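# Set the tonearm tracking force using the stylus gauge

## Task

A freshly mounted cartridge sits on the record player's tonearm and the counterweight has not been adjusted yet. Adjust it so the tracking force matches the cartridge data sheet (manual item 7: 1.8 to 2.2 grams), using the stylus force gauge that is on the mat. At the end the tonearm must be clamped in its rest and nothing may be moving. The attempt fails if at any point the robot contacts the stylus; the stylus or the front of the cartridge gets pushed hard; the stylus comes down on or strikes anything quickly; the stylus or cartridge contacts the mat, the platter or any fixed part of the player; or the counterweight is rotated while the stylus or cartridge is sitting on the gauge.

## Robot and tools

Robot: two six-joint arms, left_arm and right_arm, each with a parallel gripper. They face each other across the table, with left_arm's base on the +y side. The names do not tell you which side of a camera image an arm is on. In the scene frame the base roots are left_arm (-0.022, +0.512, +0.073) m and right_arm (-0.058, -0.457, +0.080) m. The table centre is the origin, +z is up and the table top is at z = +0.020 m. A gripper's fingers point along its +x axis and close along its y axis. The reported end_effector_position is the point between the finger pads, about 3 to 4 cm short of the fingertips, and it gets less accurate when the arm reaches far.

execute_actions(actions, pictures): actions is a list that is empty or holds one item. An empty list commands nothing and only returns the current state. A motion item is {"rows": [...], "steps": n}. n runs from 1 to 15 control steps at 1/30 s each, and 15 is used if you omit it. Each row is used for one step, and the last row repeats if there are fewer rows than steps. A wait item is {"steps": n} with n up to 300. It counts from the previous result, and your reply time is included in it. pictures is a boolean that turns the camera images on or off.

Every row holds 14 numbers, even when only one arm is meant to move. The first 7 belong to left_arm and the next 7 to right_arm. For each arm they are waist, shoulder, elbow, wrist pitch, wrist yaw, wrist roll, then gripper opening. The six joint values are absolute target angles in radians, in the same form Joint positions prints them. They are not offsets. Ranges: waist -3.054 to 3.054, shoulder 0.000 to 3.142, elbow 0.000 to 2.356, wrist pitch -1.571 to 1.571, wrist yaw -1.571 to 1.571, wrist roll -3.142 to 3.142. A call is rejected if a target goes more than 0.010 rad beyond a limit and also lies farther out than the current angle, and a rejected call moves nothing. The real ends can differ from these figures by up to 0.010 rad. Targets past a real end are cut off there, and the result then prints "joint sent to its limit", which can refer to an earlier action. The opening is an absolute value from -1 to 1: +1 is fully open, empty fingers meet near -0.80, and values below that do not close them further. Going from fully open to closed takes at least about 0.5 s.

Motion limits: at each step a joint's target is kept within a fixed lead of its measured angle. That lead is 0.211 rad for waist, shoulder and elbow, 0.213 for wrist pitch, 0.267 for wrist yaw and 0.228 for wrist roll. Whole-arm targets are also scaled back if they would move the gripper more than 70 mm from where it is now. Friction can leave a joint short of its target, and a very small change may not happen at all, so check Joint positions after each move. Between calls the arms keep heading for the last row sent. They stop once they are nearly still or a step is HELD.

Reading results: the state line gives each gripper's position (m), quaternion wxyz and velocities. Joint positions and Joint velocities list each arm's six joints and then the finger-pad gap in metres (0.088 when fully open). grip_measured is the measured opening on the command scale. To hold something, command an opening clearly below grip_measured: the lower the value, the harder the squeeze. Readings can be about 1 mm off. The pad force limit is about 34 N, and a fast close can press harder. HELD marks steps whose row was not sent in whole or in part. "joint command not followed" means the clearance check changed that arm's joint targets. A TORQUE FAULT, triggered when contact torque reaches a joint's load limit, freezes that arm for 10 s. The load limits in N m are waist 18, shoulder 22.3, elbow 22.2, wrist pitch 5.86, wrist yaw 5.84, wrist roll 5.48, and a held object's weight counts toward them. MOTOR HOT shows from 50 °C. At 95 °C an OVER-TEMPERATURE FAULT holds the arm, and if it does not cool the arm can go limp.

Other tools: zoom_image(camera, region) gives a closer view of [x0, y0, x1, y1] pixels, at most 504x504, from the latest image of cam_head_left, cam_head_right, cam_high, cam_low, cam_left_wrist or cam_right_wrist. show_instructions() shows the reference pages. read_manual(section) returns only the licence texts. finished_scene(scene) ends the current scene for good and grades it.

Record player notes: rotating the counterweight counterclockwise, viewed from the front of the player, raises the force by 3 g per full turn. Its 0 to 3 g ring rotates with it and is read at the line on the stub, but it is not zeroed, so it only helps to count relative turns. The clamp opens when you press its short outer tail and closes when you push the hook back over the tube. Pushing the cue lever back raises the lift bar, and pulling it forward lowers the arm gently. Lowering the arm onto the gauge with the cue lever is always gentle enough. The gauge reads up to 5.00 g and shows nothing above that. The reading is only valid with the stylus on the tongue, the lift bar clear of the tube and no gripper touching the tonearm or the gauge. If the arm is unclamped in its rest and its nose rises, the force is negative. Holding the counterweight can lift an unclamped tube.

Avoid: touching the stylus, pushing hard on the cartridge front, fast landings, and the cartridge touching the mat, platter or fixed parts. Raise the arm off the gauge before turning the counterweight. Do not knock anything off the table, and keep the arms from colliding or pressing on each other. The result must hold without the robot: re-clamp the tonearm and release everything before finishing.

Each tool is called by a JSON object that holds its "api" and its "payload", one argument or row to a line.

Reference images:

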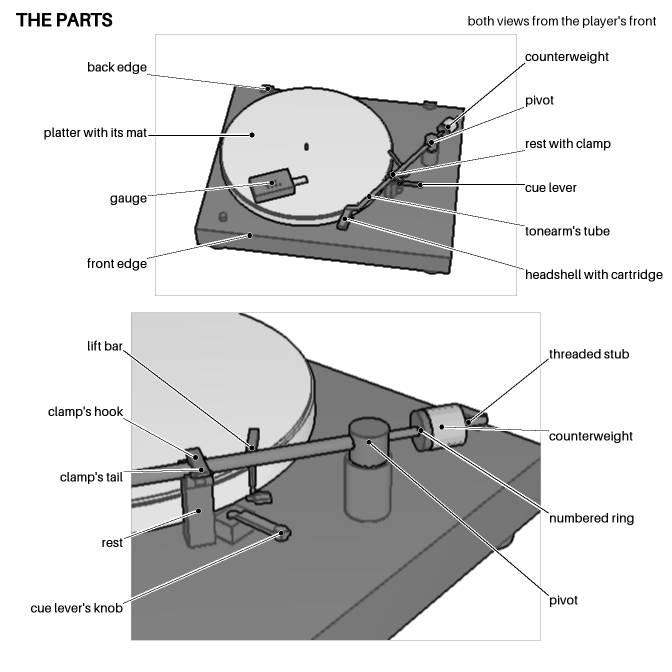

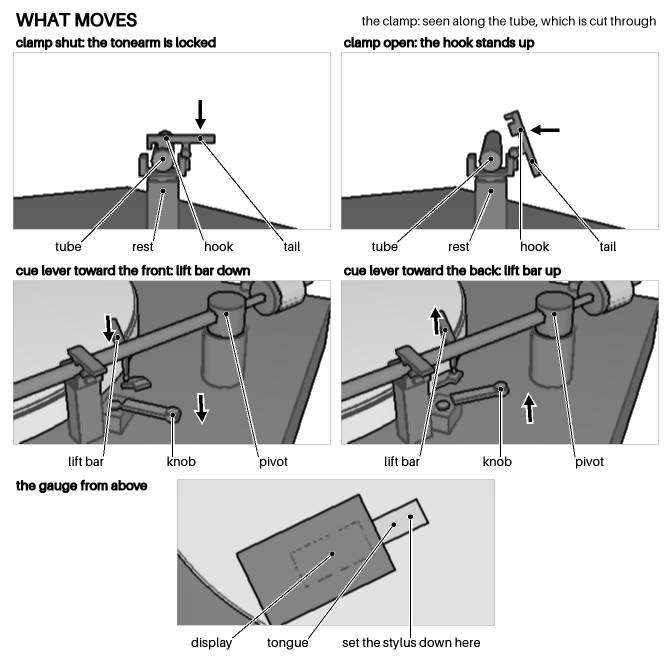

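## Session

{"api": "execute_actions", "payload": {
  "actions": []
}}

Scene clock: 0.00 s of 12600.00 s.
left_arm: end_effector_position=(+0.2132, +0.1062, +0.3777) grip_measured=+0.834 end_effector_quat_wxyz=(-0.388, +0.821, -0.321, -0.270) end_effector_velocity=(-0.001, +0.003, +0.002) end_effector_angular_velocity=(+0.009, -0.007, -0.003) | right_arm: end_effector_position=(+0.3370, -0.1419, +0.3764) grip_measured=+0.845 end_effector_quat_wxyz=(+0.785, +0.107, +0.292, +0.535) end_effector_velocity=(-0.005, +0.001, +0.001) end_effector_angular_velocity=(+0.010, +0.008, +0.032)
Joint positions: left_arm=[ 0.925  1.95   2.179 -1.147 -0.513 -3.015  0.08 ] | right_arm=[-1.592  1.831  1.677 -0.343 -0.764  0.178  0.08 ]
Joint velocities: left_arm=[-0.002 -0.007 -0.002 -0.007 -0.007  0.007 -0.   ] | right_arm=[-0.002 -0.002 -0.002 -0.007 -0.037 -0.007 -0.   ]
Heat: left arm: hottest waist 32 °C (+0.0 °C/min); right arm: hottest elbow 32 °C (+0.0 °C/min).

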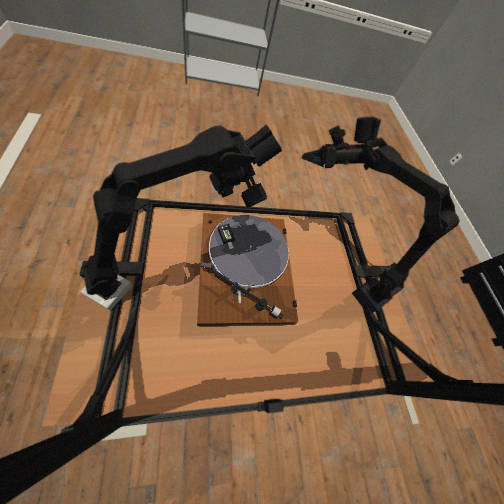

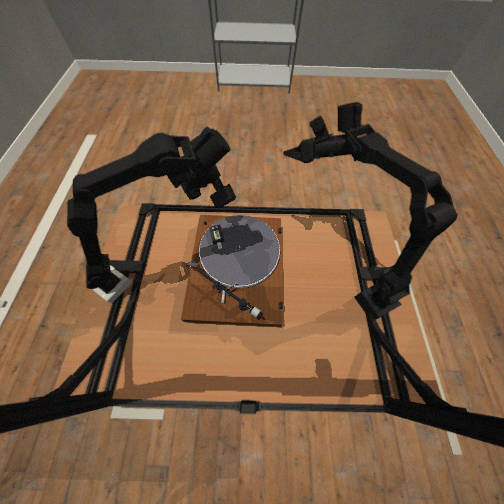

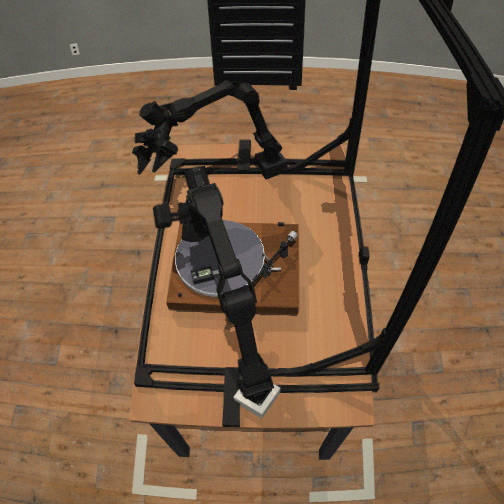

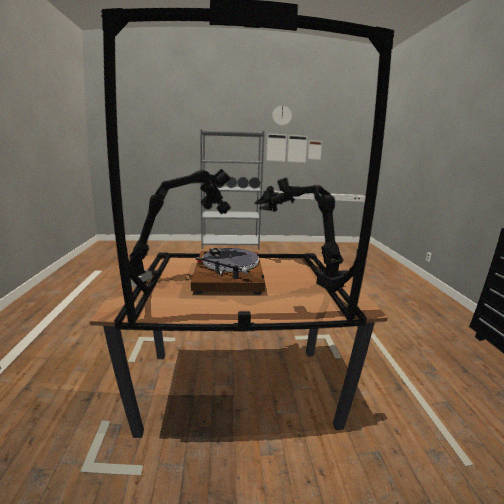

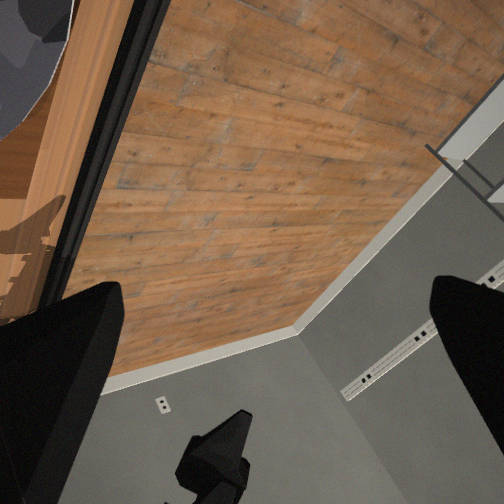

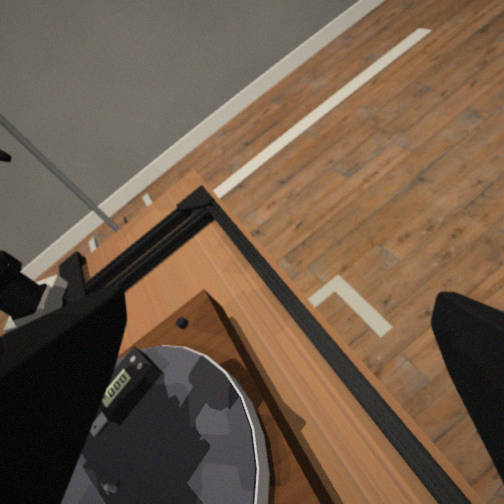

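{"api": "zoom_image", "payload": {
  "camera": "cam_head_right",
  "region": [170, 205, 300, 335]
}}

{"api": "zoom_image", "payload": {
  "camera": "cam_head_left",
  "region": [185, 205, 315, 335]
}}

{"api": "zoom_image", "payload": {
  "camera": "cam_high",
  "region": [160, 200, 310, 330]
}}

{"api": "zoom_image", "payload": {
  "camera": "cam_low",
  "region": [180, 235, 280, 305]
}}

Region (170, 205, 300, 335) of cam_head_right's 504x504 image, scaled by 3.877, with more detail than that image has.

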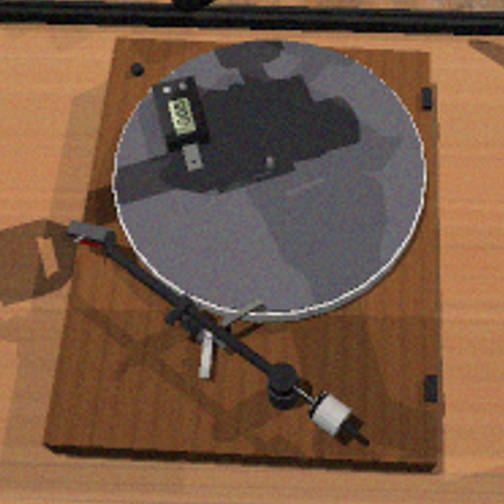

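Region (185, 205, 315, 335) of cam_head_left's 504x504 image, scaled by 3.877, with more detail than that image has.

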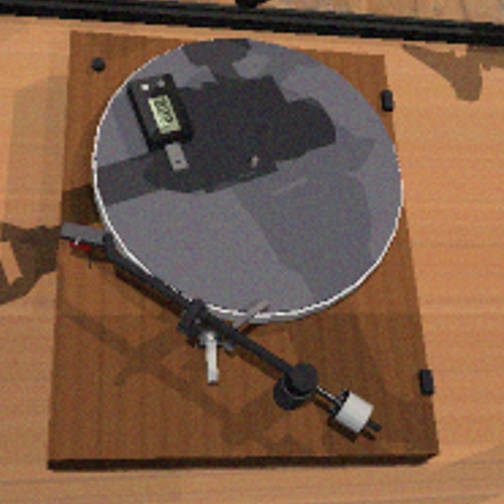

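Region (160, 200, 310, 330) of cam_high's 504x504 image, scaled by 3.360, with more detail than that image has; it fills the top 437 rows of this view, and the rest is white.

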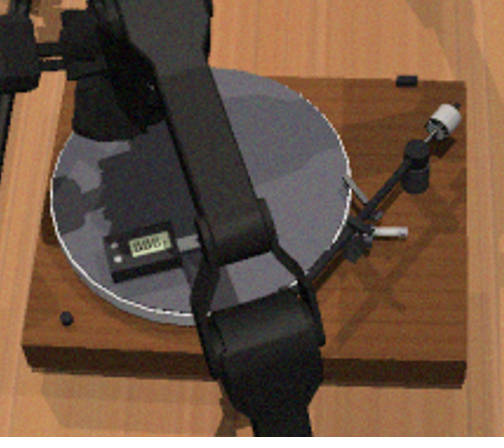

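Region (180, 235, 280, 305) of cam_low's 504x504 image, scaled by 5.040, with more detail than that image has; it fills the top 353 rows of this view, and the rest is white.

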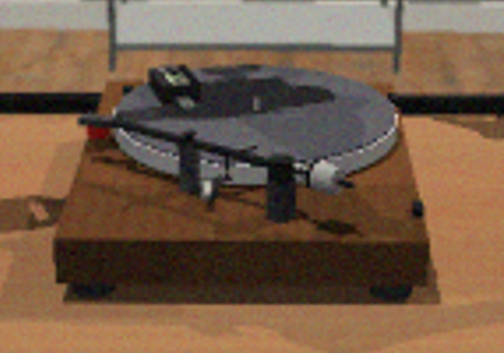

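{"api": "execute_actions", "payload": {
  "actions": [
    {"rows": [[0.537,1.676,1.466,-0.99,0,0,0.8,-1.592,1.2,0.8,0.4,0.5,0,0.8]], "steps": 15}
  ],
  "pictures": false
}}

{"api": "execute_actions", "payload": {
  "actions": [
    {"steps": 45}
  ],
  "pictures": false
}}

{"api": "execute_actions", "payload": {
  "actions": [
    {"rows": [[0.537,1.676,1.466,-0.99,0,0,0.8,0.239,1.2,0.8,0.4,1.33,0,0.8]], "steps": 15}
  ],
  "pictures": false
}}

{"api": "execute_actions", "payload": {
  "actions": [
    {"steps": 60}
  ],
  "pictures": false
}}

{"api": "execute_actions", "payload": {
  "actions": [
    {"rows": [[0.537,1.676,1.466,-0.99,0,0,0.8,0.239,2.082,0.657,1.425,1.33,0,0.8]], "steps": 15}
  ],
  "pictures": false
}}

{"api": "execute_actions", "payload": {
  "actions": [
    {"steps": 45}
  ]
}}

Scene clock: 56.10 s of 12600.00 s.
left_arm: end_effector_position=(-0.0273, +0.1134, +0.2802) grip_measured=+0.800 end_effector_quat_wxyz=(-0.588, +0.397, -0.699, -0.083) end_effector_velocity=(-0.047, +0.229, -0.507) end_effector_angular_velocity=(+1.461, -0.786, -1.908) | right_arm: end_effector_position=(+0.3072, -0.3327, +0.4271) grip_measured=+0.800 end_effector_quat_wxyz=(-0.998, -0.017, +0.032, -0.052) end_effector_velocity=(+0.052, -0.252, -0.525) end_effector_angular_velocity=(-0.427, +1.070, -1.707)
Joint positions: left_arm=[ 0.538  1.681  1.58  -0.995 -0.016 -2.298  0.078] | right_arm=[-1.592  1.192  0.886  0.377  0.361  0.006  0.078]
Joint velocities: left_arm=[-0.066  0.002 -1.448  0.007  0.168  1.985 -0.   ] | right_arm=[-0.032  0.11  -1.053  0.022  1.678 -0.022 -0.   ]
Heat: left arm: hottest shoulder 43 °C (+11.8 °C/min); right arm: hottest shoulder 38 °C (+6.4 °C/min).
Steps of this call (steps 1 to 90: nothing new was sent; then 52.60 s passed at rest; steps 91 to 105: all 15 steps of this action). Readings (joint positions):
91: left_arm=[0.920 1.932 2.154 -1.121 -0.486 -2.985] | right_arm=[-1.589 1.797 1.633 -0.280 -0.702 0.136]
92: left_arm=[0.901 1.908 2.118 -1.100 -0.440 -2.948] | right_arm=[-1.587 1.753 1.567 -0.227 -0.615 0.094]
94: left_arm=[0.839 1.854 2.050 -1.069 -0.349 -2.874] | right_arm=[-1.588 1.647 1.437 -0.106 -0.462 0.047]
98: left_arm=[0.690 1.756 1.924 -1.024 -0.173 -2.721] | right_arm=[-1.589 1.407 1.207 0.147 -0.154 0.014]
105: the state above

Scene clock: 57.60 s of 12600.00 s.
left_arm: end_effector_position=(-0.0295, +0.1311, +0.2433) grip_measured=+0.800 end_effector_quat_wxyz=(+0.580, +0.402, +0.397, -0.587) end_effector_velocity=(+0.002, -0.001, -0.001) end_effector_angular_velocity=(-0.003, -0.023, -0.001) | right_arm: end_effector_position=(+0.3088, -0.3531, +0.3895) grip_measured=+0.800 end_effector_quat_wxyz=(-1.000, -0.001, -0.001, +0.016) end_effector_velocity=(-0.000, +0.002, +0.000) end_effector_angular_velocity=(-0.008, +0.002, +0.020)
Joint positions: left_arm=[ 0.537  1.684  1.475 -0.991 -0.002 -0.006  0.078] | right_arm=[-1.594  1.204  0.803  0.399  0.495  0.004  0.078]
Joint velocities: left_arm=[-0.002  0.002 -0.002  0.007 -0.022  0.007 -0.   ] | right_arm=[-0.002 -0.002  0.002 -0.007 -0.022 -0.007  0.   ]
Heat: left arm: hottest shoulder 43 °C (+11.5 °C/min); right arm: hottest shoulder 38 °C (+6.2 °C/min).
Steps of this call (steps 1 to 45: the robot went on to your last target). Readings (joint positions):
1: left_arm=[0.537 1.684 1.540 -0.997 -0.012 -2.232] | right_arm=[-1.593 1.199 0.855 0.378 0.403 0.005]
2: left_arm=[0.537 1.689 1.511 -0.999 -0.010 -2.167] | right_arm=[-1.594 1.205 0.832 0.378 0.431 0.005]
4: left_arm=[0.537 1.694 1.481 -0.998 -0.006 -2.036] | right_arm=[-1.594 1.213 0.807 0.384 0.463 0.004]
8: left_arm=[0.537 1.687 1.475 -0.991 -0.003 -1.775] | right_arm=[-1.594 1.206 0.803 0.399 0.488 0.004]
45: the state above

Scene clock: 58.10 s of 12600.00 s.
left_arm: end_effector_position=(-0.0295, +0.1311, +0.2433) grip_measured=+0.800 end_effector_quat_wxyz=(+0.579, +0.402, +0.396, -0.588) end_effector_velocity=(+0.000, +0.002, -0.001) end_effector_angular_velocity=(+0.007, -0.010, -0.007) | right_arm: end_effector_position=(+0.1470, -0.2153, +0.3898) grip_measured=+0.800 end_effector_quat_wxyz=(-1.000, -0.001, -0.000, -0.018) end_effector_velocity=(-0.442, +0.348, +0.001) end_effector_angular_velocity=(-0.015, -0.003, +1.651)
Joint positions: left_arm=[ 0.537  1.684  1.475 -0.991 -0.002 -0.004  0.078] | right_arm=[-0.715  1.204  0.803  0.399  1.306  0.004  0.078]
Joint velocities: left_arm=[-0.002 -0.002 -0.002 -0.007 -0.007  0.007 -0.   ] | right_arm=[ 1.834 -0.002 -0.002  0.007  0.183 -0.022 -0.   ]
Heat: left arm: hottest shoulder 43 °C (+11.4 °C/min); right arm: hottest shoulder 38 °C (+6.2 °C/min).
Steps of this call (steps 1 to 15: all 15 steps of this action). Readings (joint positions):
1: left_arm=[0.537 1.684 1.475 -0.991 -0.002 -0.006] | right_arm=[-1.567 1.204 0.803 0.399 0.569 0.004]
2: left_arm=[0.537 1.684 1.475 -0.991 -0.002 -0.005] | right_arm=[-1.512 1.204 0.803 0.399 0.653 0.004]
4: left_arm=[0.537 1.684 1.475 -0.991 -0.002 -0.005] | right_arm=[-1.388 1.204 0.803 0.399 0.798 0.004]
8: left_arm=[0.537 1.684 1.475 -0.991 -0.002 -0.004] | right_arm=[-1.140 1.204 0.803 0.399 1.101 0.004]
15: the state above

Scene clock: 60.10 s of 12600.00 s.
left_arm: end_effector_position=(-0.0295, +0.1311, +0.2435) grip_measured=+0.800 end_effector_quat_wxyz=(+0.579, +0.402, +0.396, -0.588) end_effector_velocity=(+0.000, -0.001, +0.002) end_effector_angular_velocity=(-0.012, -0.009, -0.007) | right_arm: end_effector_position=(-0.1332, -0.1511, +0.3896) grip_measured=+0.800 end_effector_quat_wxyz=(+0.885, +0.000, +0.001, +0.466) end_effector_velocity=(+0.002, -0.000, +0.002) end_effector_angular_velocity=(+0.005, +0.002, +0.000)
Joint positions: left_arm=[ 0.537  1.684  1.475 -0.991 -0.002 -0.004  0.078] | right_arm=[0.237 1.204 0.803 0.399 1.325 0.004 0.078]
Joint velocities: left_arm=[-0.002 -0.007 -0.002  0.007 -0.007  0.007 -0.   ] | right_arm=[-0.007 -0.007 -0.002  0.007 -0.007 -0.007 -0.   ]
Heat: left arm: hottest shoulder 43 °C (+11.2 °C/min); right arm: hottest shoulder 38 °C (+6.1 °C/min).
Steps of this call (steps 1 to 45: the robot went on to your last target; steps 46 to 60: nothing new was sent). Readings (joint positions):
1: left_arm=[0.537 1.684 1.475 -0.991 -0.002 -0.004] | right_arm=[-0.653 1.204 0.803 0.399 1.312 0.004]
2: left_arm=[0.537 1.684 1.475 -0.991 -0.002 -0.004] | right_arm=[-0.591 1.204 0.803 0.399 1.315 0.004]
4: left_arm=[0.537 1.684 1.475 -0.991 -0.002 -0.004] | right_arm=[-0.467 1.204 0.803 0.399 1.319 0.004]
8: left_arm=[0.537 1.684 1.475 -0.991 -0.002 -0.004] | right_arm=[-0.222 1.204 0.803 0.399 1.323 0.004]
60: the state above
All arms were judged still, so your last target was given up. Only a new action makes them travel on or press farther. Fingers that are still opening or closing keep moving.

Scene clock: 60.60 s of 12600.00 s.
left_arm: end_effector_position=(-0.0295, +0.1312, +0.2433) grip_measured=+0.800 end_effector_quat_wxyz=(+0.579, +0.402, +0.396, -0.588) end_effector_velocity=(+0.000, +0.006, -0.005) end_effector_angular_velocity=(+0.032, -0.010, -0.007) | right_arm: end_effector_position=(-0.1794, -0.0985, +0.1901) grip_measured=+0.800 end_effector_quat_wxyz=(+0.886, -0.031, -0.008, +0.463) end_effector_velocity=(+0.008, -0.011, -0.245) end_effector_angular_velocity=(+0.149, +0.127, +0.025)
Joint positions: left_arm=[ 0.537  1.684  1.474 -0.991 -0.002 -0.004  0.078] | right_arm=[0.237 2.013 0.664 1.284 1.332 0.001 0.078]
Joint velocities: left_arm=[-0.002  0.002 -0.007 -0.022 -0.007  0.007  0.   ] | right_arm=[ 0.002  1.111 -0.144  1.473 -0.022 -0.022 -0.   ]
Heat: left arm: hottest shoulder 43 °C (+11.1 °C/min); right arm: hottest shoulder 38 °C (+6.0 °C/min).
Steps of this call (steps 1 to 15: all 15 steps of this action). Readings (joint positions):
1: left_arm=[0.537 1.684 1.475 -0.991 -0.002 -0.004] | right_arm=[0.237 1.227 0.788 0.450 1.329 0.002]
2: left_arm=[0.537 1.684 1.475 -0.991 -0.002 -0.004] | right_arm=[0.237 1.258 0.773 0.510 1.332 0.001]
4: left_arm=[0.537 1.684 1.475 -0.991 -0.002 -0.004] | right_arm=[0.237 1.360 0.731 0.621 1.332 0.001]
8: left_arm=[0.537 1.684 1.475 -0.991 -0.002 -0.004] | right_arm=[0.237 1.620 0.673 0.864 1.332 0.001]
15: the state above

Scene clock: 62.10 s of 12600.00 s.
left_arm: end_effector_position=(-0.0295, +0.1312, +0.2433) grip_measured=+0.800 end_effector_quat_wxyz=(+0.579, +0.402, +0.396, -0.588) end_effector_velocity=(+0.002, +0.003, -0.002) end_effector_angular_velocity=(+0.012, -0.023, -0.001) | right_arm: end_effector_position=(-0.1784, -0.0996, +0.1826) grip_measured=+0.800 end_effector_quat_wxyz=(+0.886, +0.002, +0.000, +0.463) end_effector_velocity=(-0.000, +0.001, -0.001) end_effector_angular_velocity=(-0.010, -0.011, +0.005)
Joint positions: left_arm=[ 0.537  1.684  1.474 -0.991 -0.002 -0.004  0.078] | right_arm=[ 0.237  2.074  0.656  1.423  1.332 -0.001  0.078]
Joint velocities: left_arm=[-0.002 -0.002 -0.007 -0.007 -0.022  0.007 -0.   ] | right_arm=[-0.002  0.002  0.002 -0.007 -0.007 -0.007 -0.   ]
Heat: left arm: hottest shoulder 43 °C (+10.2 °C/min); right arm: hottest shoulder 38 °C (+5.1 °C/min).
Steps of this call (steps 1 to 30: the robot went on to your last target; steps 31 to 45: nothing new was sent). Readings (joint positions):
1: left_arm=[0.537 1.684 1.474 -0.991 -0.002 -0.004] | right_arm=[0.237 2.041 0.660 1.324 1.332 0.000]
2: left_arm=[0.537 1.684 1.474 -0.991 -0.002 -0.004] | right_arm=[0.237 2.058 0.656 1.354 1.332 0.000]
4: left_arm=[0.537 1.684 1.474 -0.991 -0.002 -0.004] | right_arm=[0.237 2.068 0.656 1.391 1.332 -0.000]
8: left_arm=[0.537 1.684 1.474 -0.991 -0.002 -0.004] | right_arm=[0.237 2.071 0.656 1.415 1.332 -0.001]
45: the state above
All arms were judged still, so your last target was given up. Only a new action makes them travel on or press farther. Fingers that are still opening or closing keep moving.
camera_calibration (this result's frames):
cam_left_wrist: T_world_to_cam=[[-0.998339, 0.0495028, 0.02947, -0.0349766], [0.0498504, 0.998694, 0.0111804, -0.110862], [-0.028878, 0.0126309, -0.999503, 0.320053], [0, 0, 0, 1]] pos_world=[-0.0201495, 0.108406, 0.322164]
cam_right_wrist: T_world_to_cam=[[0.813662, -0.580819, 0.0245699, 0.0908], [-0.203504, -0.324167, -0.923851, 0.126111], [0.544556, 0.746702, -0.381962, 0.317658], [0, 0, 0, 1]] pos_world=[-0.221199, -0.143577, 0.23561]

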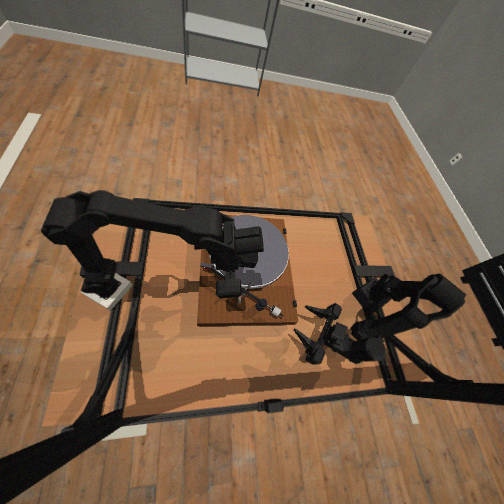

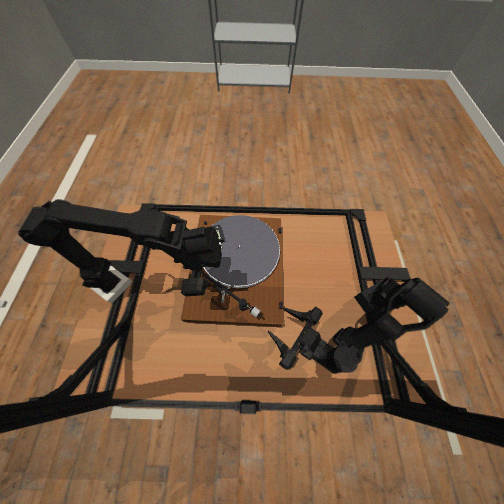

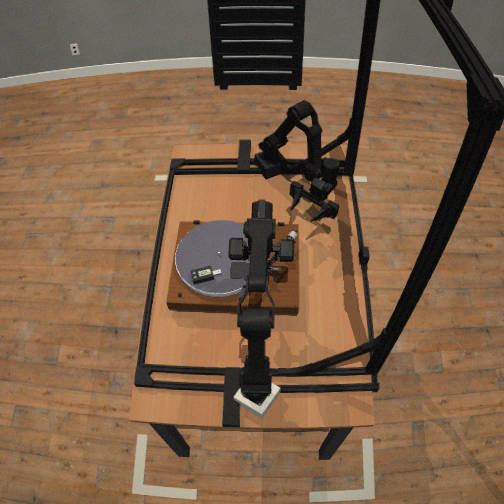

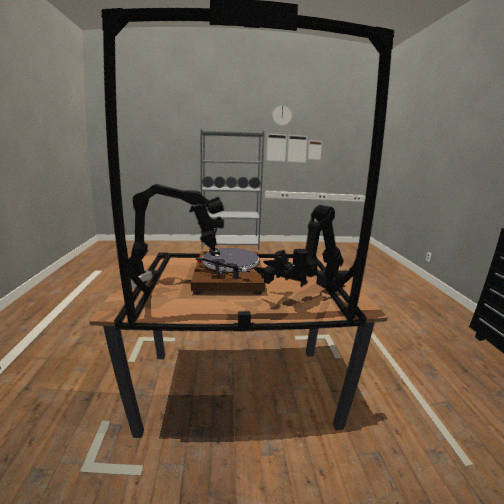

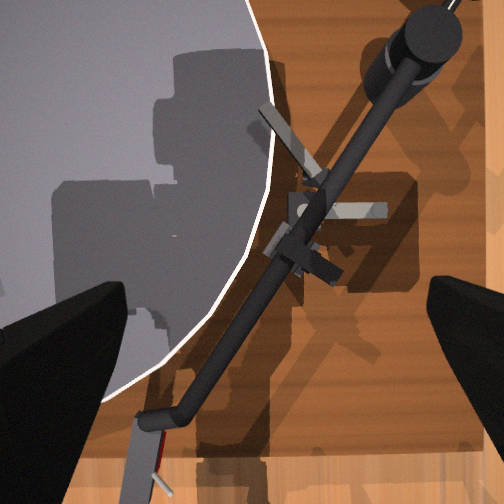

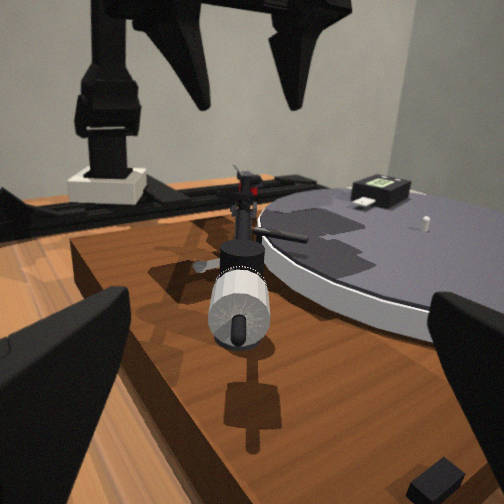

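{"api": "execute_actions", "payload": {
  "actions": [
    {"rows": [[0.470,2.053,1.864,-1.382,0,0,-0.85,0.239,2.082,0.657,1.425,1.33,0,0.8]], "steps": 15}
  ],
  "pictures": false
}}

{"api": "execute_actions", "payload": {
  "actions": [
    {"steps": 30}
  ]
}}

Scene clock: 73.13 s of 12600.00 s.
left_arm: end_effector_position=(-0.0567, +0.1206, +0.2021) grip_measured=-0.799 end_effector_quat_wxyz=(+0.477, +0.522, +0.480, -0.518) end_effector_velocity=(+0.001, -0.015, +0.025) end_effector_angular_velocity=(-0.077, -0.015, +0.005) | right_arm: end_effector_position=(-0.1786, -0.0996, +0.1826) grip_measured=+0.800 end_effector_quat_wxyz=(+0.886, +0.002, +0.000, +0.463) end_effector_velocity=(+0.000, +0.001, -0.000) end_effector_angular_velocity=(-0.017, -0.017, +0.005)
Joint positions: left_arm=[ 0.469  2.053  1.852 -1.377 -0.    -0.004  0.   ] | right_arm=[ 0.238  2.074  0.656  1.423  1.332 -0.001  0.078]
Joint velocities: left_arm=[-0.002 -0.002  0.095 -0.022 -0.022 -0.007  0.   ] | right_arm=[-0.002 -0.007 -0.002 -0.022 -0.007 -0.007 -0.   ]
Heat: left arm: hottest shoulder 43 °C (+7.1 °C/min); right arm: hottest shoulder 37 °C (+3.0 °C/min).
Steps of this call (steps 1 to 90: nothing new was sent; then 7.53 s passed at rest; steps 91 to 105: all 15 steps of this action). Readings (joint positions):
91: left_arm=[0.533 1.719 1.516 -1.057 -0.004 -0.004] | right_arm=[0.238 2.074 0.656 1.423 1.332 -0.001]
92: left_arm=[0.521 1.764 1.579 -1.121 -0.004 -0.004] | right_arm=[0.238 2.074 0.656 1.423 1.332 -0.001]
94: left_arm=[0.493 1.875 1.706 -1.232 -0.001 -0.004] | right_arm=[0.238 2.074 0.656 1.423 1.332 -0.001]
98: left_arm=[0.469 2.024 1.816 -1.345 -0.000 -0.004] | right_arm=[0.238 2.074 0.656 1.423 1.332 -0.001]
105: the state above

Scene clock: 74.13 s of 12600.00 s.
left_arm: end_effector_position=(-0.0567, +0.1209, +0.2027) grip_measured=-0.799 end_effector_quat_wxyz=(+0.477, +0.523, +0.481, -0.518) end_effector_velocity=(+0.005, +0.006, -0.001) end_effector_angular_velocity=(+0.024, -0.039, -0.010) | right_arm: end_effector_position=(-0.1787, -0.0996, +0.1826) grip_measured=+0.800 end_effector_quat_wxyz=(+0.886, +0.002, +0.000, +0.463) end_effector_velocity=(+0.000, +0.001, -0.000) end_effector_angular_velocity=(-0.010, -0.011, +0.005)
Joint positions: left_arm=[ 0.469  2.053  1.854 -1.38  -0.    -0.004  0.   ] | right_arm=[ 0.238  2.074  0.656  1.423  1.331 -0.001  0.078]
Joint velocities: left_arm=[-0.002 -0.002 -0.007 -0.022 -0.037  0.007  0.   ] | right_arm=[-0.002 -0.002 -0.002 -0.007 -0.007 -0.007 -0.   ]
Heat: left arm: hottest shoulder 43 °C (+7.1 °C/min); right arm: hottest shoulder 37 °C (+3.0 °C/min).
Steps of this call (steps 1 to 15: the robot went on to your last target; steps 16 to 30: nothing new was sent). Readings (joint positions):
1: left_arm=[0.469 2.053 1.854 -1.377 -0.000 -0.004] | right_arm=[0.238 2.074 0.656 1.423 1.332 -0.001]
2: left_arm=[0.469 2.053 1.854 -1.378 -0.000 -0.004] | right_arm=[0.238 2.074 0.656 1.423 1.332 -0.001]
4: left_arm=[0.469 2.053 1.854 -1.380 -0.000 -0.004] | right_arm=[0.238 2.074 0.656 1.423 1.332 -0.001]
8: left_arm=[0.469 2.053 1.854 -1.380 -0.000 -0.004] | right_arm=[0.238 2.074 0.656 1.423 1.332 -0.001]
30: the state above
All arms were judged still, so your last target was given up. Only a new action makes them travel on or press farther. Fingers that are still opening or closing keep moving.
camera_calibration (this result's frames):
cam_left_wrist: T_world_to_cam=[[-0.993717, 0.10447, 0.0401486, -0.0689957], [0.111882, 0.918068, 0.380306, -0.160371], [0.00287129, 0.382409, -0.923989, 0.220548], [0, 0, 0, 1]] pos_world=[-0.0512528, 0.0701006, 0.267544]
cam_right_wrist: T_world_to_cam=[[0.814111, -0.580205, 0.0241988, 0.0912366], [-0.203489, -0.324058, -0.923893, 0.126092], [0.54389, 0.747227, -0.381884, 0.317666], [0, 0, 0, 1]] pos_world=[-0.221394, -0.143572, 0.235599]

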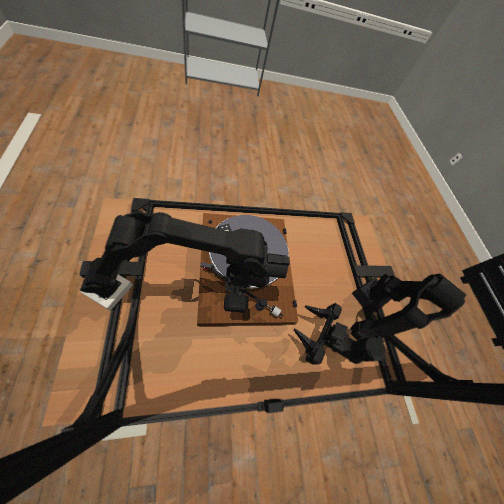

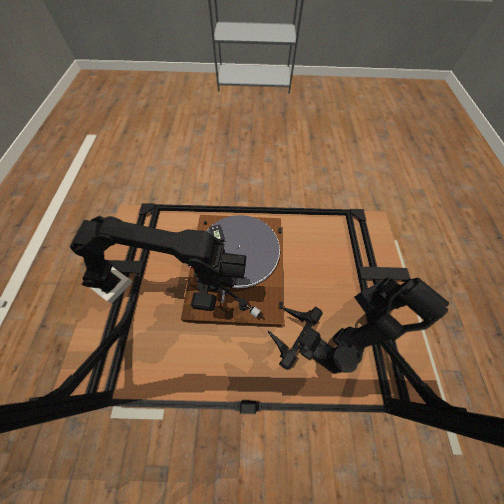

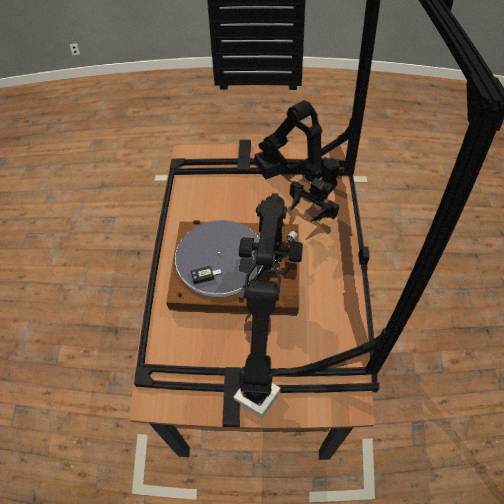

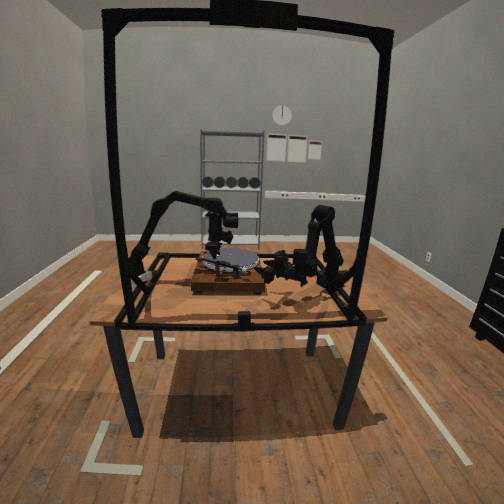

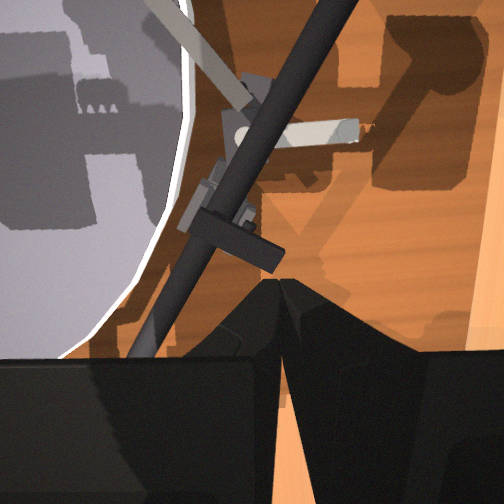

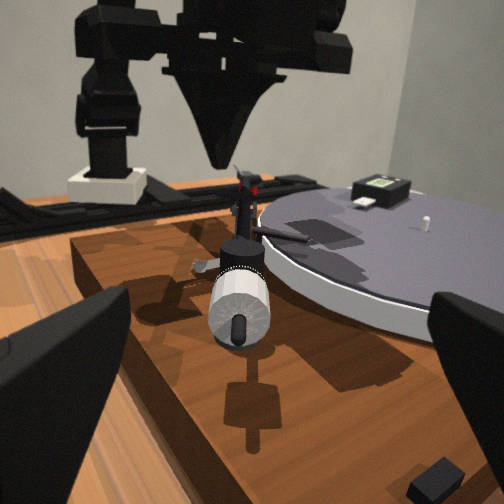

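{"api": "execute_actions", "payload": {
  "actions": [
    {"rows": [[0.470,2.053,1.80,-1.318,0,0,-0.85,0.239,2.082,0.657,1.425,1.33,0,0.8]], "steps": 15}
  ],
  "pictures": false
}}

{"api": "execute_actions", "payload": {
  "actions": [
    {"steps": 15}
  ]
}}

Scene clock: 87.70 s of 12600.00 s.
left_arm: end_effector_position=(-0.0570, +0.1173, +0.1917) grip_measured=-0.799 end_effector_quat_wxyz=(+0.480, +0.519, +0.477, -0.522) end_effector_velocity=(-0.002, +0.002, +0.000) end_effector_angular_velocity=(+0.008, +0.007, -0.010) | right_arm: end_effector_position=(-0.1787, -0.0996, +0.1824) grip_measured=+0.800 end_effector_quat_wxyz=(+0.886, +0.002, +0.000, +0.463) end_effector_velocity=(+0.000, +0.001, -0.000) end_effector_angular_velocity=(-0.010, -0.011, +0.005)
Joint positions: left_arm=[ 0.469  2.053  1.81  -1.32  -0.    -0.004  0.   ] | right_arm=[ 0.238  2.075  0.656  1.423  1.331 -0.001  0.078]
Joint velocities: left_arm=[-0.002 -0.002 -0.002 -0.007  0.007  0.007  0.   ] | right_arm=[-0.002 -0.002 -0.002 -0.007 -0.007 -0.007 -0.   ]
Heat: left arm: hottest shoulder 45 °C (+6.0 °C/min); right arm: hottest shoulder 37 °C (+1.0 °C/min).
Steps of this call (steps 1 to 90: nothing new was sent; then 10.07 s passed at rest; steps 91 to 105: all 15 steps of this action). Readings (joint positions):
91: left_arm=[0.469 2.053 1.847 -1.369 -0.000 -0.004] | right_arm=[0.238 2.075 0.656 1.423 1.331 -0.001]
92: left_arm=[0.469 2.053 1.839 -1.352 -0.000 -0.004] | right_arm=[0.238 2.075 0.656 1.423 1.331 -0.001]
94: left_arm=[0.469 2.053 1.825 -1.334 -0.000 -0.004] | right_arm=[0.238 2.075 0.656 1.423 1.331 -0.001]
98: left_arm=[0.469 2.053 1.810 -1.324 -0.000 -0.004] | right_arm=[0.238 2.075 0.656 1.423 1.331 -0.001]
105: the state above

Scene clock: 88.20 s of 12600.00 s.
left_arm: end_effector_position=(-0.0570, +0.1172, +0.1917) grip_measured=-0.799 end_effector_quat_wxyz=(+0.481, +0.518, +0.477, -0.522) end_effector_velocity=(+0.000, +0.002, -0.002) end_effector_angular_velocity=(+0.012, -0.008, +0.005) | right_arm: end_effector_position=(-0.1787, -0.0996, +0.1824) grip_measured=+0.800 end_effector_quat_wxyz=(+0.886, +0.002, +0.000, +0.463) end_effector_velocity=(+0.000, +0.001, -0.000) end_effector_angular_velocity=(-0.018, -0.023, +0.005)
Joint positions: left_arm=[ 0.469  2.053  1.81  -1.32  -0.    -0.004  0.   ] | right_arm=[ 0.238  2.075  0.656  1.423  1.331 -0.001  0.078]
Joint velocities: left_arm=[-0.002  0.002 -0.002 -0.007 -0.007 -0.007  0.   ] | right_arm=[-0.002 -0.002 -0.002 -0.007 -0.007 -0.022  0.   ]
Heat: left arm: hottest shoulder 45 °C (+6.1 °C/min); right arm: hottest shoulder 37 °C (+1.0 °C/min).
Steps of this call (steps 1 to 15: the robot went on to your last target). Readings (joint positions):
1: left_arm=[0.469 2.053 1.810 -1.320 -0.000 -0.004] | right_arm=[0.238 2.075 0.656 1.423 1.331 -0.001]
2: left_arm=[0.469 2.053 1.810 -1.320 -0.000 -0.004] | right_arm=[0.238 2.075 0.656 1.423 1.331 -0.001]
4: left_arm=[0.469 2.053 1.810 -1.320 -0.000 -0.004] | right_arm=[0.238 2.075 0.656 1.423 1.331 -0.001]
8: left_arm=[0.469 2.053 1.810 -1.320 -0.000 -0.004] | right_arm=[0.238 2.075 0.656 1.423 1.331 -0.001]
15: the state above
All arms were judged still, so your last target was given up. Only a new action makes them travel on or press farther. Fingers that are still opening or closing keep moving.
camera_calibration (this result's frames):
cam_left_wrist: T_world_to_cam=[[-0.99362, 0.105502, 0.0398564, -0.0685488], [0.112767, 0.924116, 0.365094, -0.150504], [0.00168636, 0.367259, -0.930117, 0.214661], [0, 0, 0, 1]] pos_world=[-0.0515015, 0.0674792, 0.25734]
cam_right_wrist: T_world_to_cam=[[0.814104, -0.580198, 0.0245703, 0.0911709], [-0.203256, -0.324322, -0.923852, 0.125984], [0.543986, 0.747118, -0.381961, 0.317639], [0, 0, 0, 1]] pos_world=[-0.221407, -0.143557, 0.235476]

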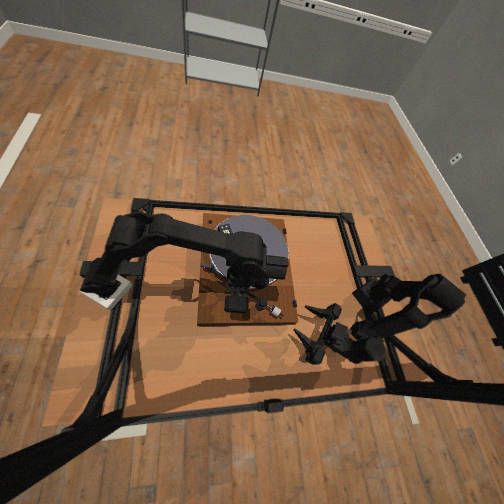

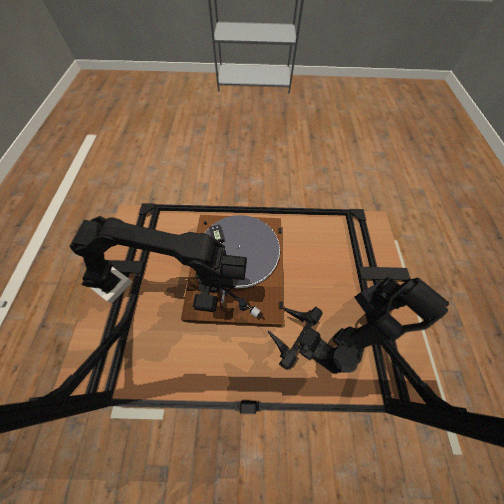

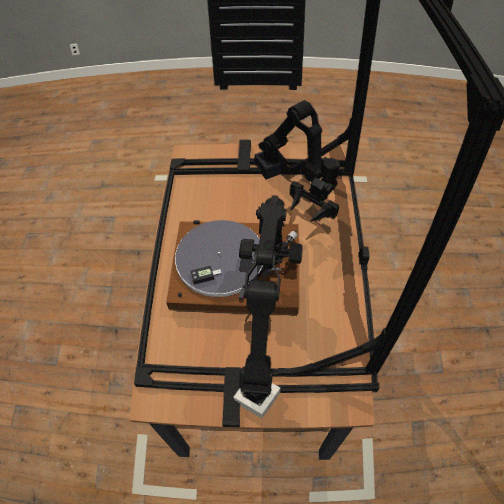

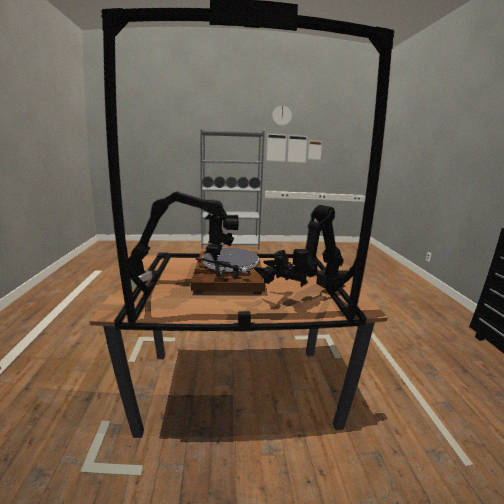

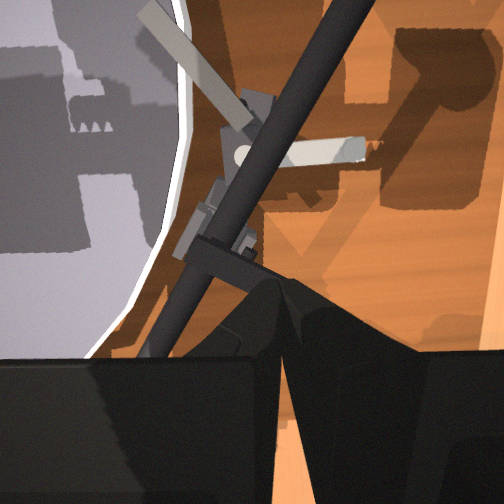

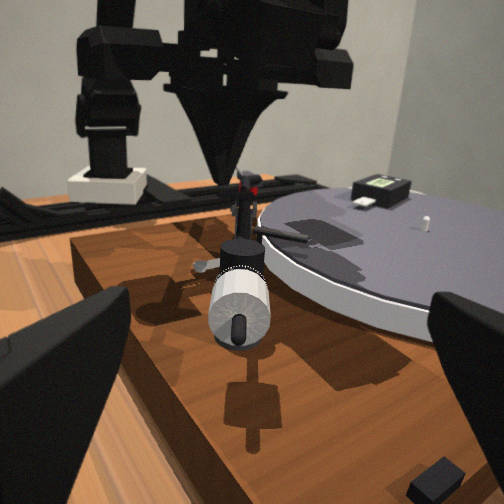

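{"api": "execute_actions", "payload": {
  "actions": [
    {"rows": [[0.470,2.053,1.755,-1.282,0,0,-0.85,0.239,2.082,0.657,1.425,1.33,0,0.8]], "steps": 15}
  ],
  "pictures": false
}}

{"api": "execute_actions", "payload": {
  "actions": [
    {"steps": 10}
  ]
}}

{"api": "zoom_image", "payload": {
  "camera": "cam_right_wrist",
  "region": [170, 140, 320, 280]
}}

Scene clock: 92.03 s of 12600.00 s.
left_arm: end_effector_position=(-0.0568, +0.1182, +0.1829) grip_measured=-0.799 end_effector_quat_wxyz=(+0.480, +0.519, +0.477, -0.522) end_effector_velocity=(+0.000, +0.003, +0.001) end_effector_angular_velocity=(+0.007, -0.008, +0.005) | right_arm: end_effector_position=(-0.1787, -0.0996, +0.1823) grip_measured=+0.800 end_effector_quat_wxyz=(+0.886, +0.002, +0.000, +0.463) end_effector_velocity=(+0.002, -0.001, -0.002) end_effector_angular_velocity=(-0.022, -0.026, -0.010)
Joint positions: left_arm=[ 0.469  2.052  1.773 -1.287 -0.001 -0.004  0.   ] | right_arm=[ 0.238  2.075  0.656  1.423  1.331 -0.001  0.078]
Joint velocities: left_arm=[-0.002 -0.007 -0.007 -0.007 -0.007 -0.007  0.   ] | right_arm=[-0.002  0.002 -0.002 -0.007  0.007 -0.022 -0.   ]
Heat: left arm: hottest shoulder 45 °C (+5.1 °C/min); right arm: hottest shoulder 37 °C (+1.0 °C/min).
Steps of this call (steps 1 to 90: nothing new was sent; then 0.33 s passed at rest; steps 91 to 105: all 15 steps of this action). Readings (joint positions):
91: left_arm=[0.469 2.053 1.801 -1.310 -0.000 -0.004] | right_arm=[0.238 2.075 0.656 1.423 1.331 -0.001]
92: left_arm=[0.469 2.053 1.793 -1.302 -0.000 -0.004] | right_arm=[0.238 2.075 0.656 1.423 1.331 -0.001]
94: left_arm=[0.469 2.053 1.779 -1.294 0.003 -0.004] | right_arm=[0.238 2.075 0.656 1.423 1.331 -0.001]
98: left_arm=[0.469 2.052 1.774 -1.288 -0.001 -0.004] | right_arm=[0.238 2.075 0.656 1.423 1.331 -0.001]
105: the state above

Scene clock: 92.37 s of 12600.00 s.
left_arm: end_effector_position=(-0.0568, +0.1183, +0.1828) grip_measured=-0.799 end_effector_quat_wxyz=(+0.480, +0.519, +0.477, -0.522) end_effector_velocity=(-0.002, +0.003, -0.001) end_effector_angular_velocity=(+0.013, +0.006, -0.024) | right_arm: end_effector_position=(-0.1787, -0.0996, +0.1823) grip_measured=+0.800 end_effector_quat_wxyz=(+0.886, +0.002, +0.000, +0.463) end_effector_velocity=(+0.002, -0.001, -0.000) end_effector_angular_velocity=(-0.010, -0.011, -0.010)
Joint positions: left_arm=[ 0.469  2.052  1.773 -1.287 -0.001 -0.004  0.   ] | right_arm=[ 0.238  2.075  0.656  1.423  1.331 -0.001  0.078]
Joint velocities: left_arm=[-0.002 -0.002 -0.007 -0.007  0.007  0.022  0.   ] | right_arm=[-0.002 -0.002 -0.002 -0.007  0.007 -0.007 -0.   ]
Heat: left arm: hottest shoulder 45 °C (+5.1 °C/min); right arm: hottest shoulder 37 °C (+1.0 °C/min).
Steps of this call (steps 1 to 10: the robot went on to your last target). Readings (joint positions):
1: left_arm=[0.469 2.052 1.773 -1.287 -0.001 -0.004] | right_arm=[0.238 2.075 0.656 1.423 1.331 -0.001]
2: left_arm=[0.469 2.052 1.773 -1.287 -0.001 -0.004] | right_arm=[0.238 2.075 0.656 1.423 1.331 -0.001]
4: left_arm=[0.469 2.052 1.773 -1.287 -0.001 -0.004] | right_arm=[0.238 2.075 0.656 1.423 1.331 -0.001]
8: left_arm=[0.469 2.052 1.773 -1.287 -0.001 -0.004] | right_arm=[0.238 2.075 0.656 1.423 1.331 -0.001]
10: the state above
camera_calibration (this result's frames):
cam_left_wrist: T_world_to_cam=[[-0.99366, 0.105395, 0.039143, -0.0679574], [0.112399, 0.923166, 0.367601, -0.14859], [0.00260783, 0.36967, -0.92916, 0.205592], [0, 0, 0, 1]] pos_world=[-0.0513613, 0.0683344, 0.24831]
cam_right_wrist: T_world_to_cam=[[0.814098, -0.580191, 0.0249418, 0.0911053], [-0.203023, -0.324586, -0.923811, 0.125877], [0.544083, 0.747009, -0.382037, 0.317611], [0, 0, 0, 1]] pos_world=[-0.22142, -0.143542, 0.235353]

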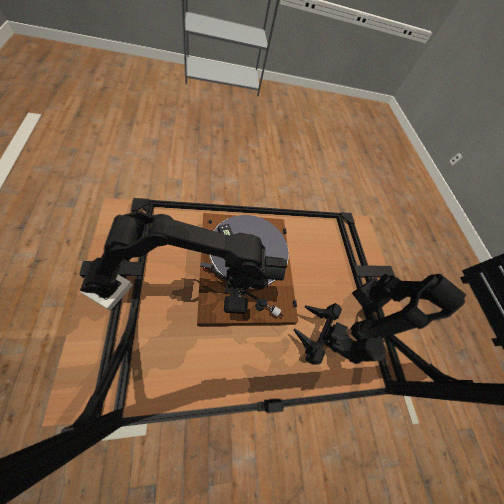

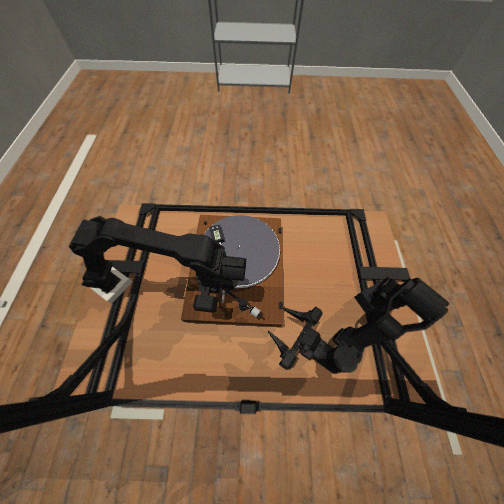

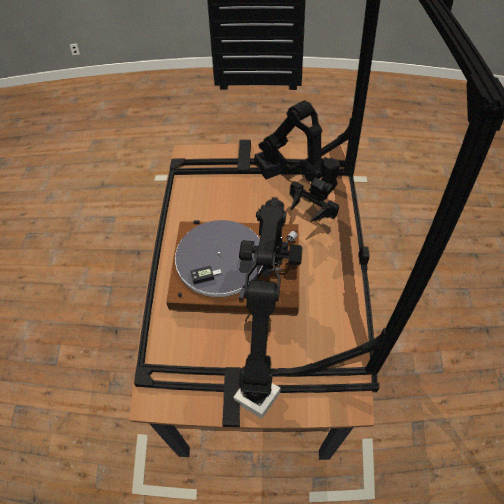

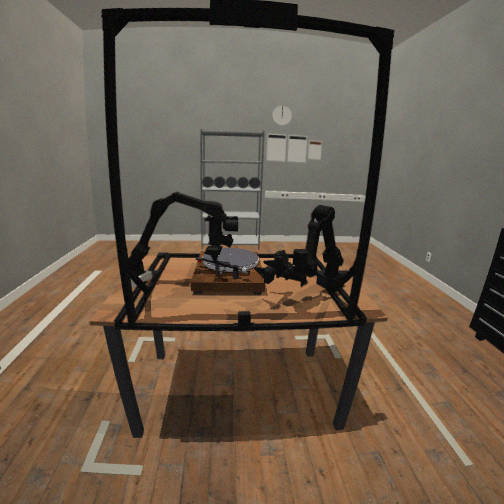

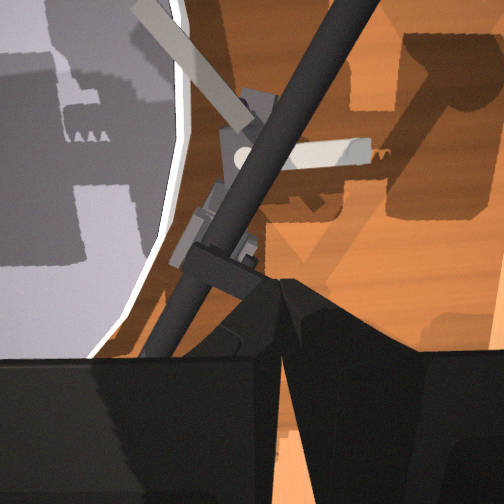

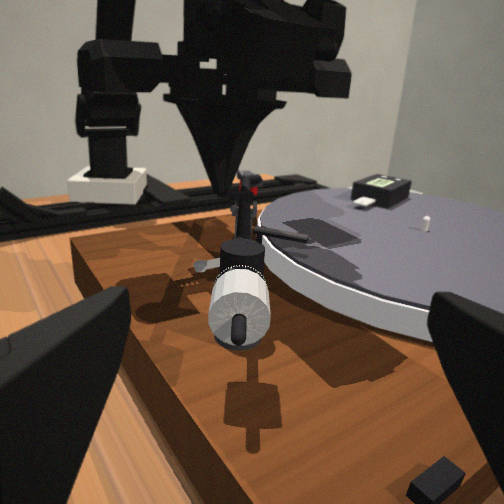

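Region (170, 140, 320, 280) of cam_right_wrist's 504x504 image, scaled by 3.360, with more detail than that image has; it fills the top 470 rows of this view, and the rest is white.

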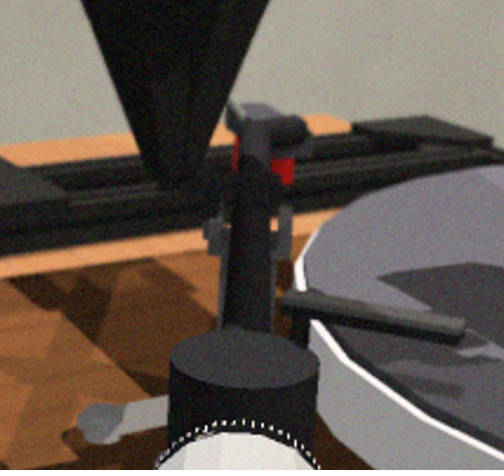

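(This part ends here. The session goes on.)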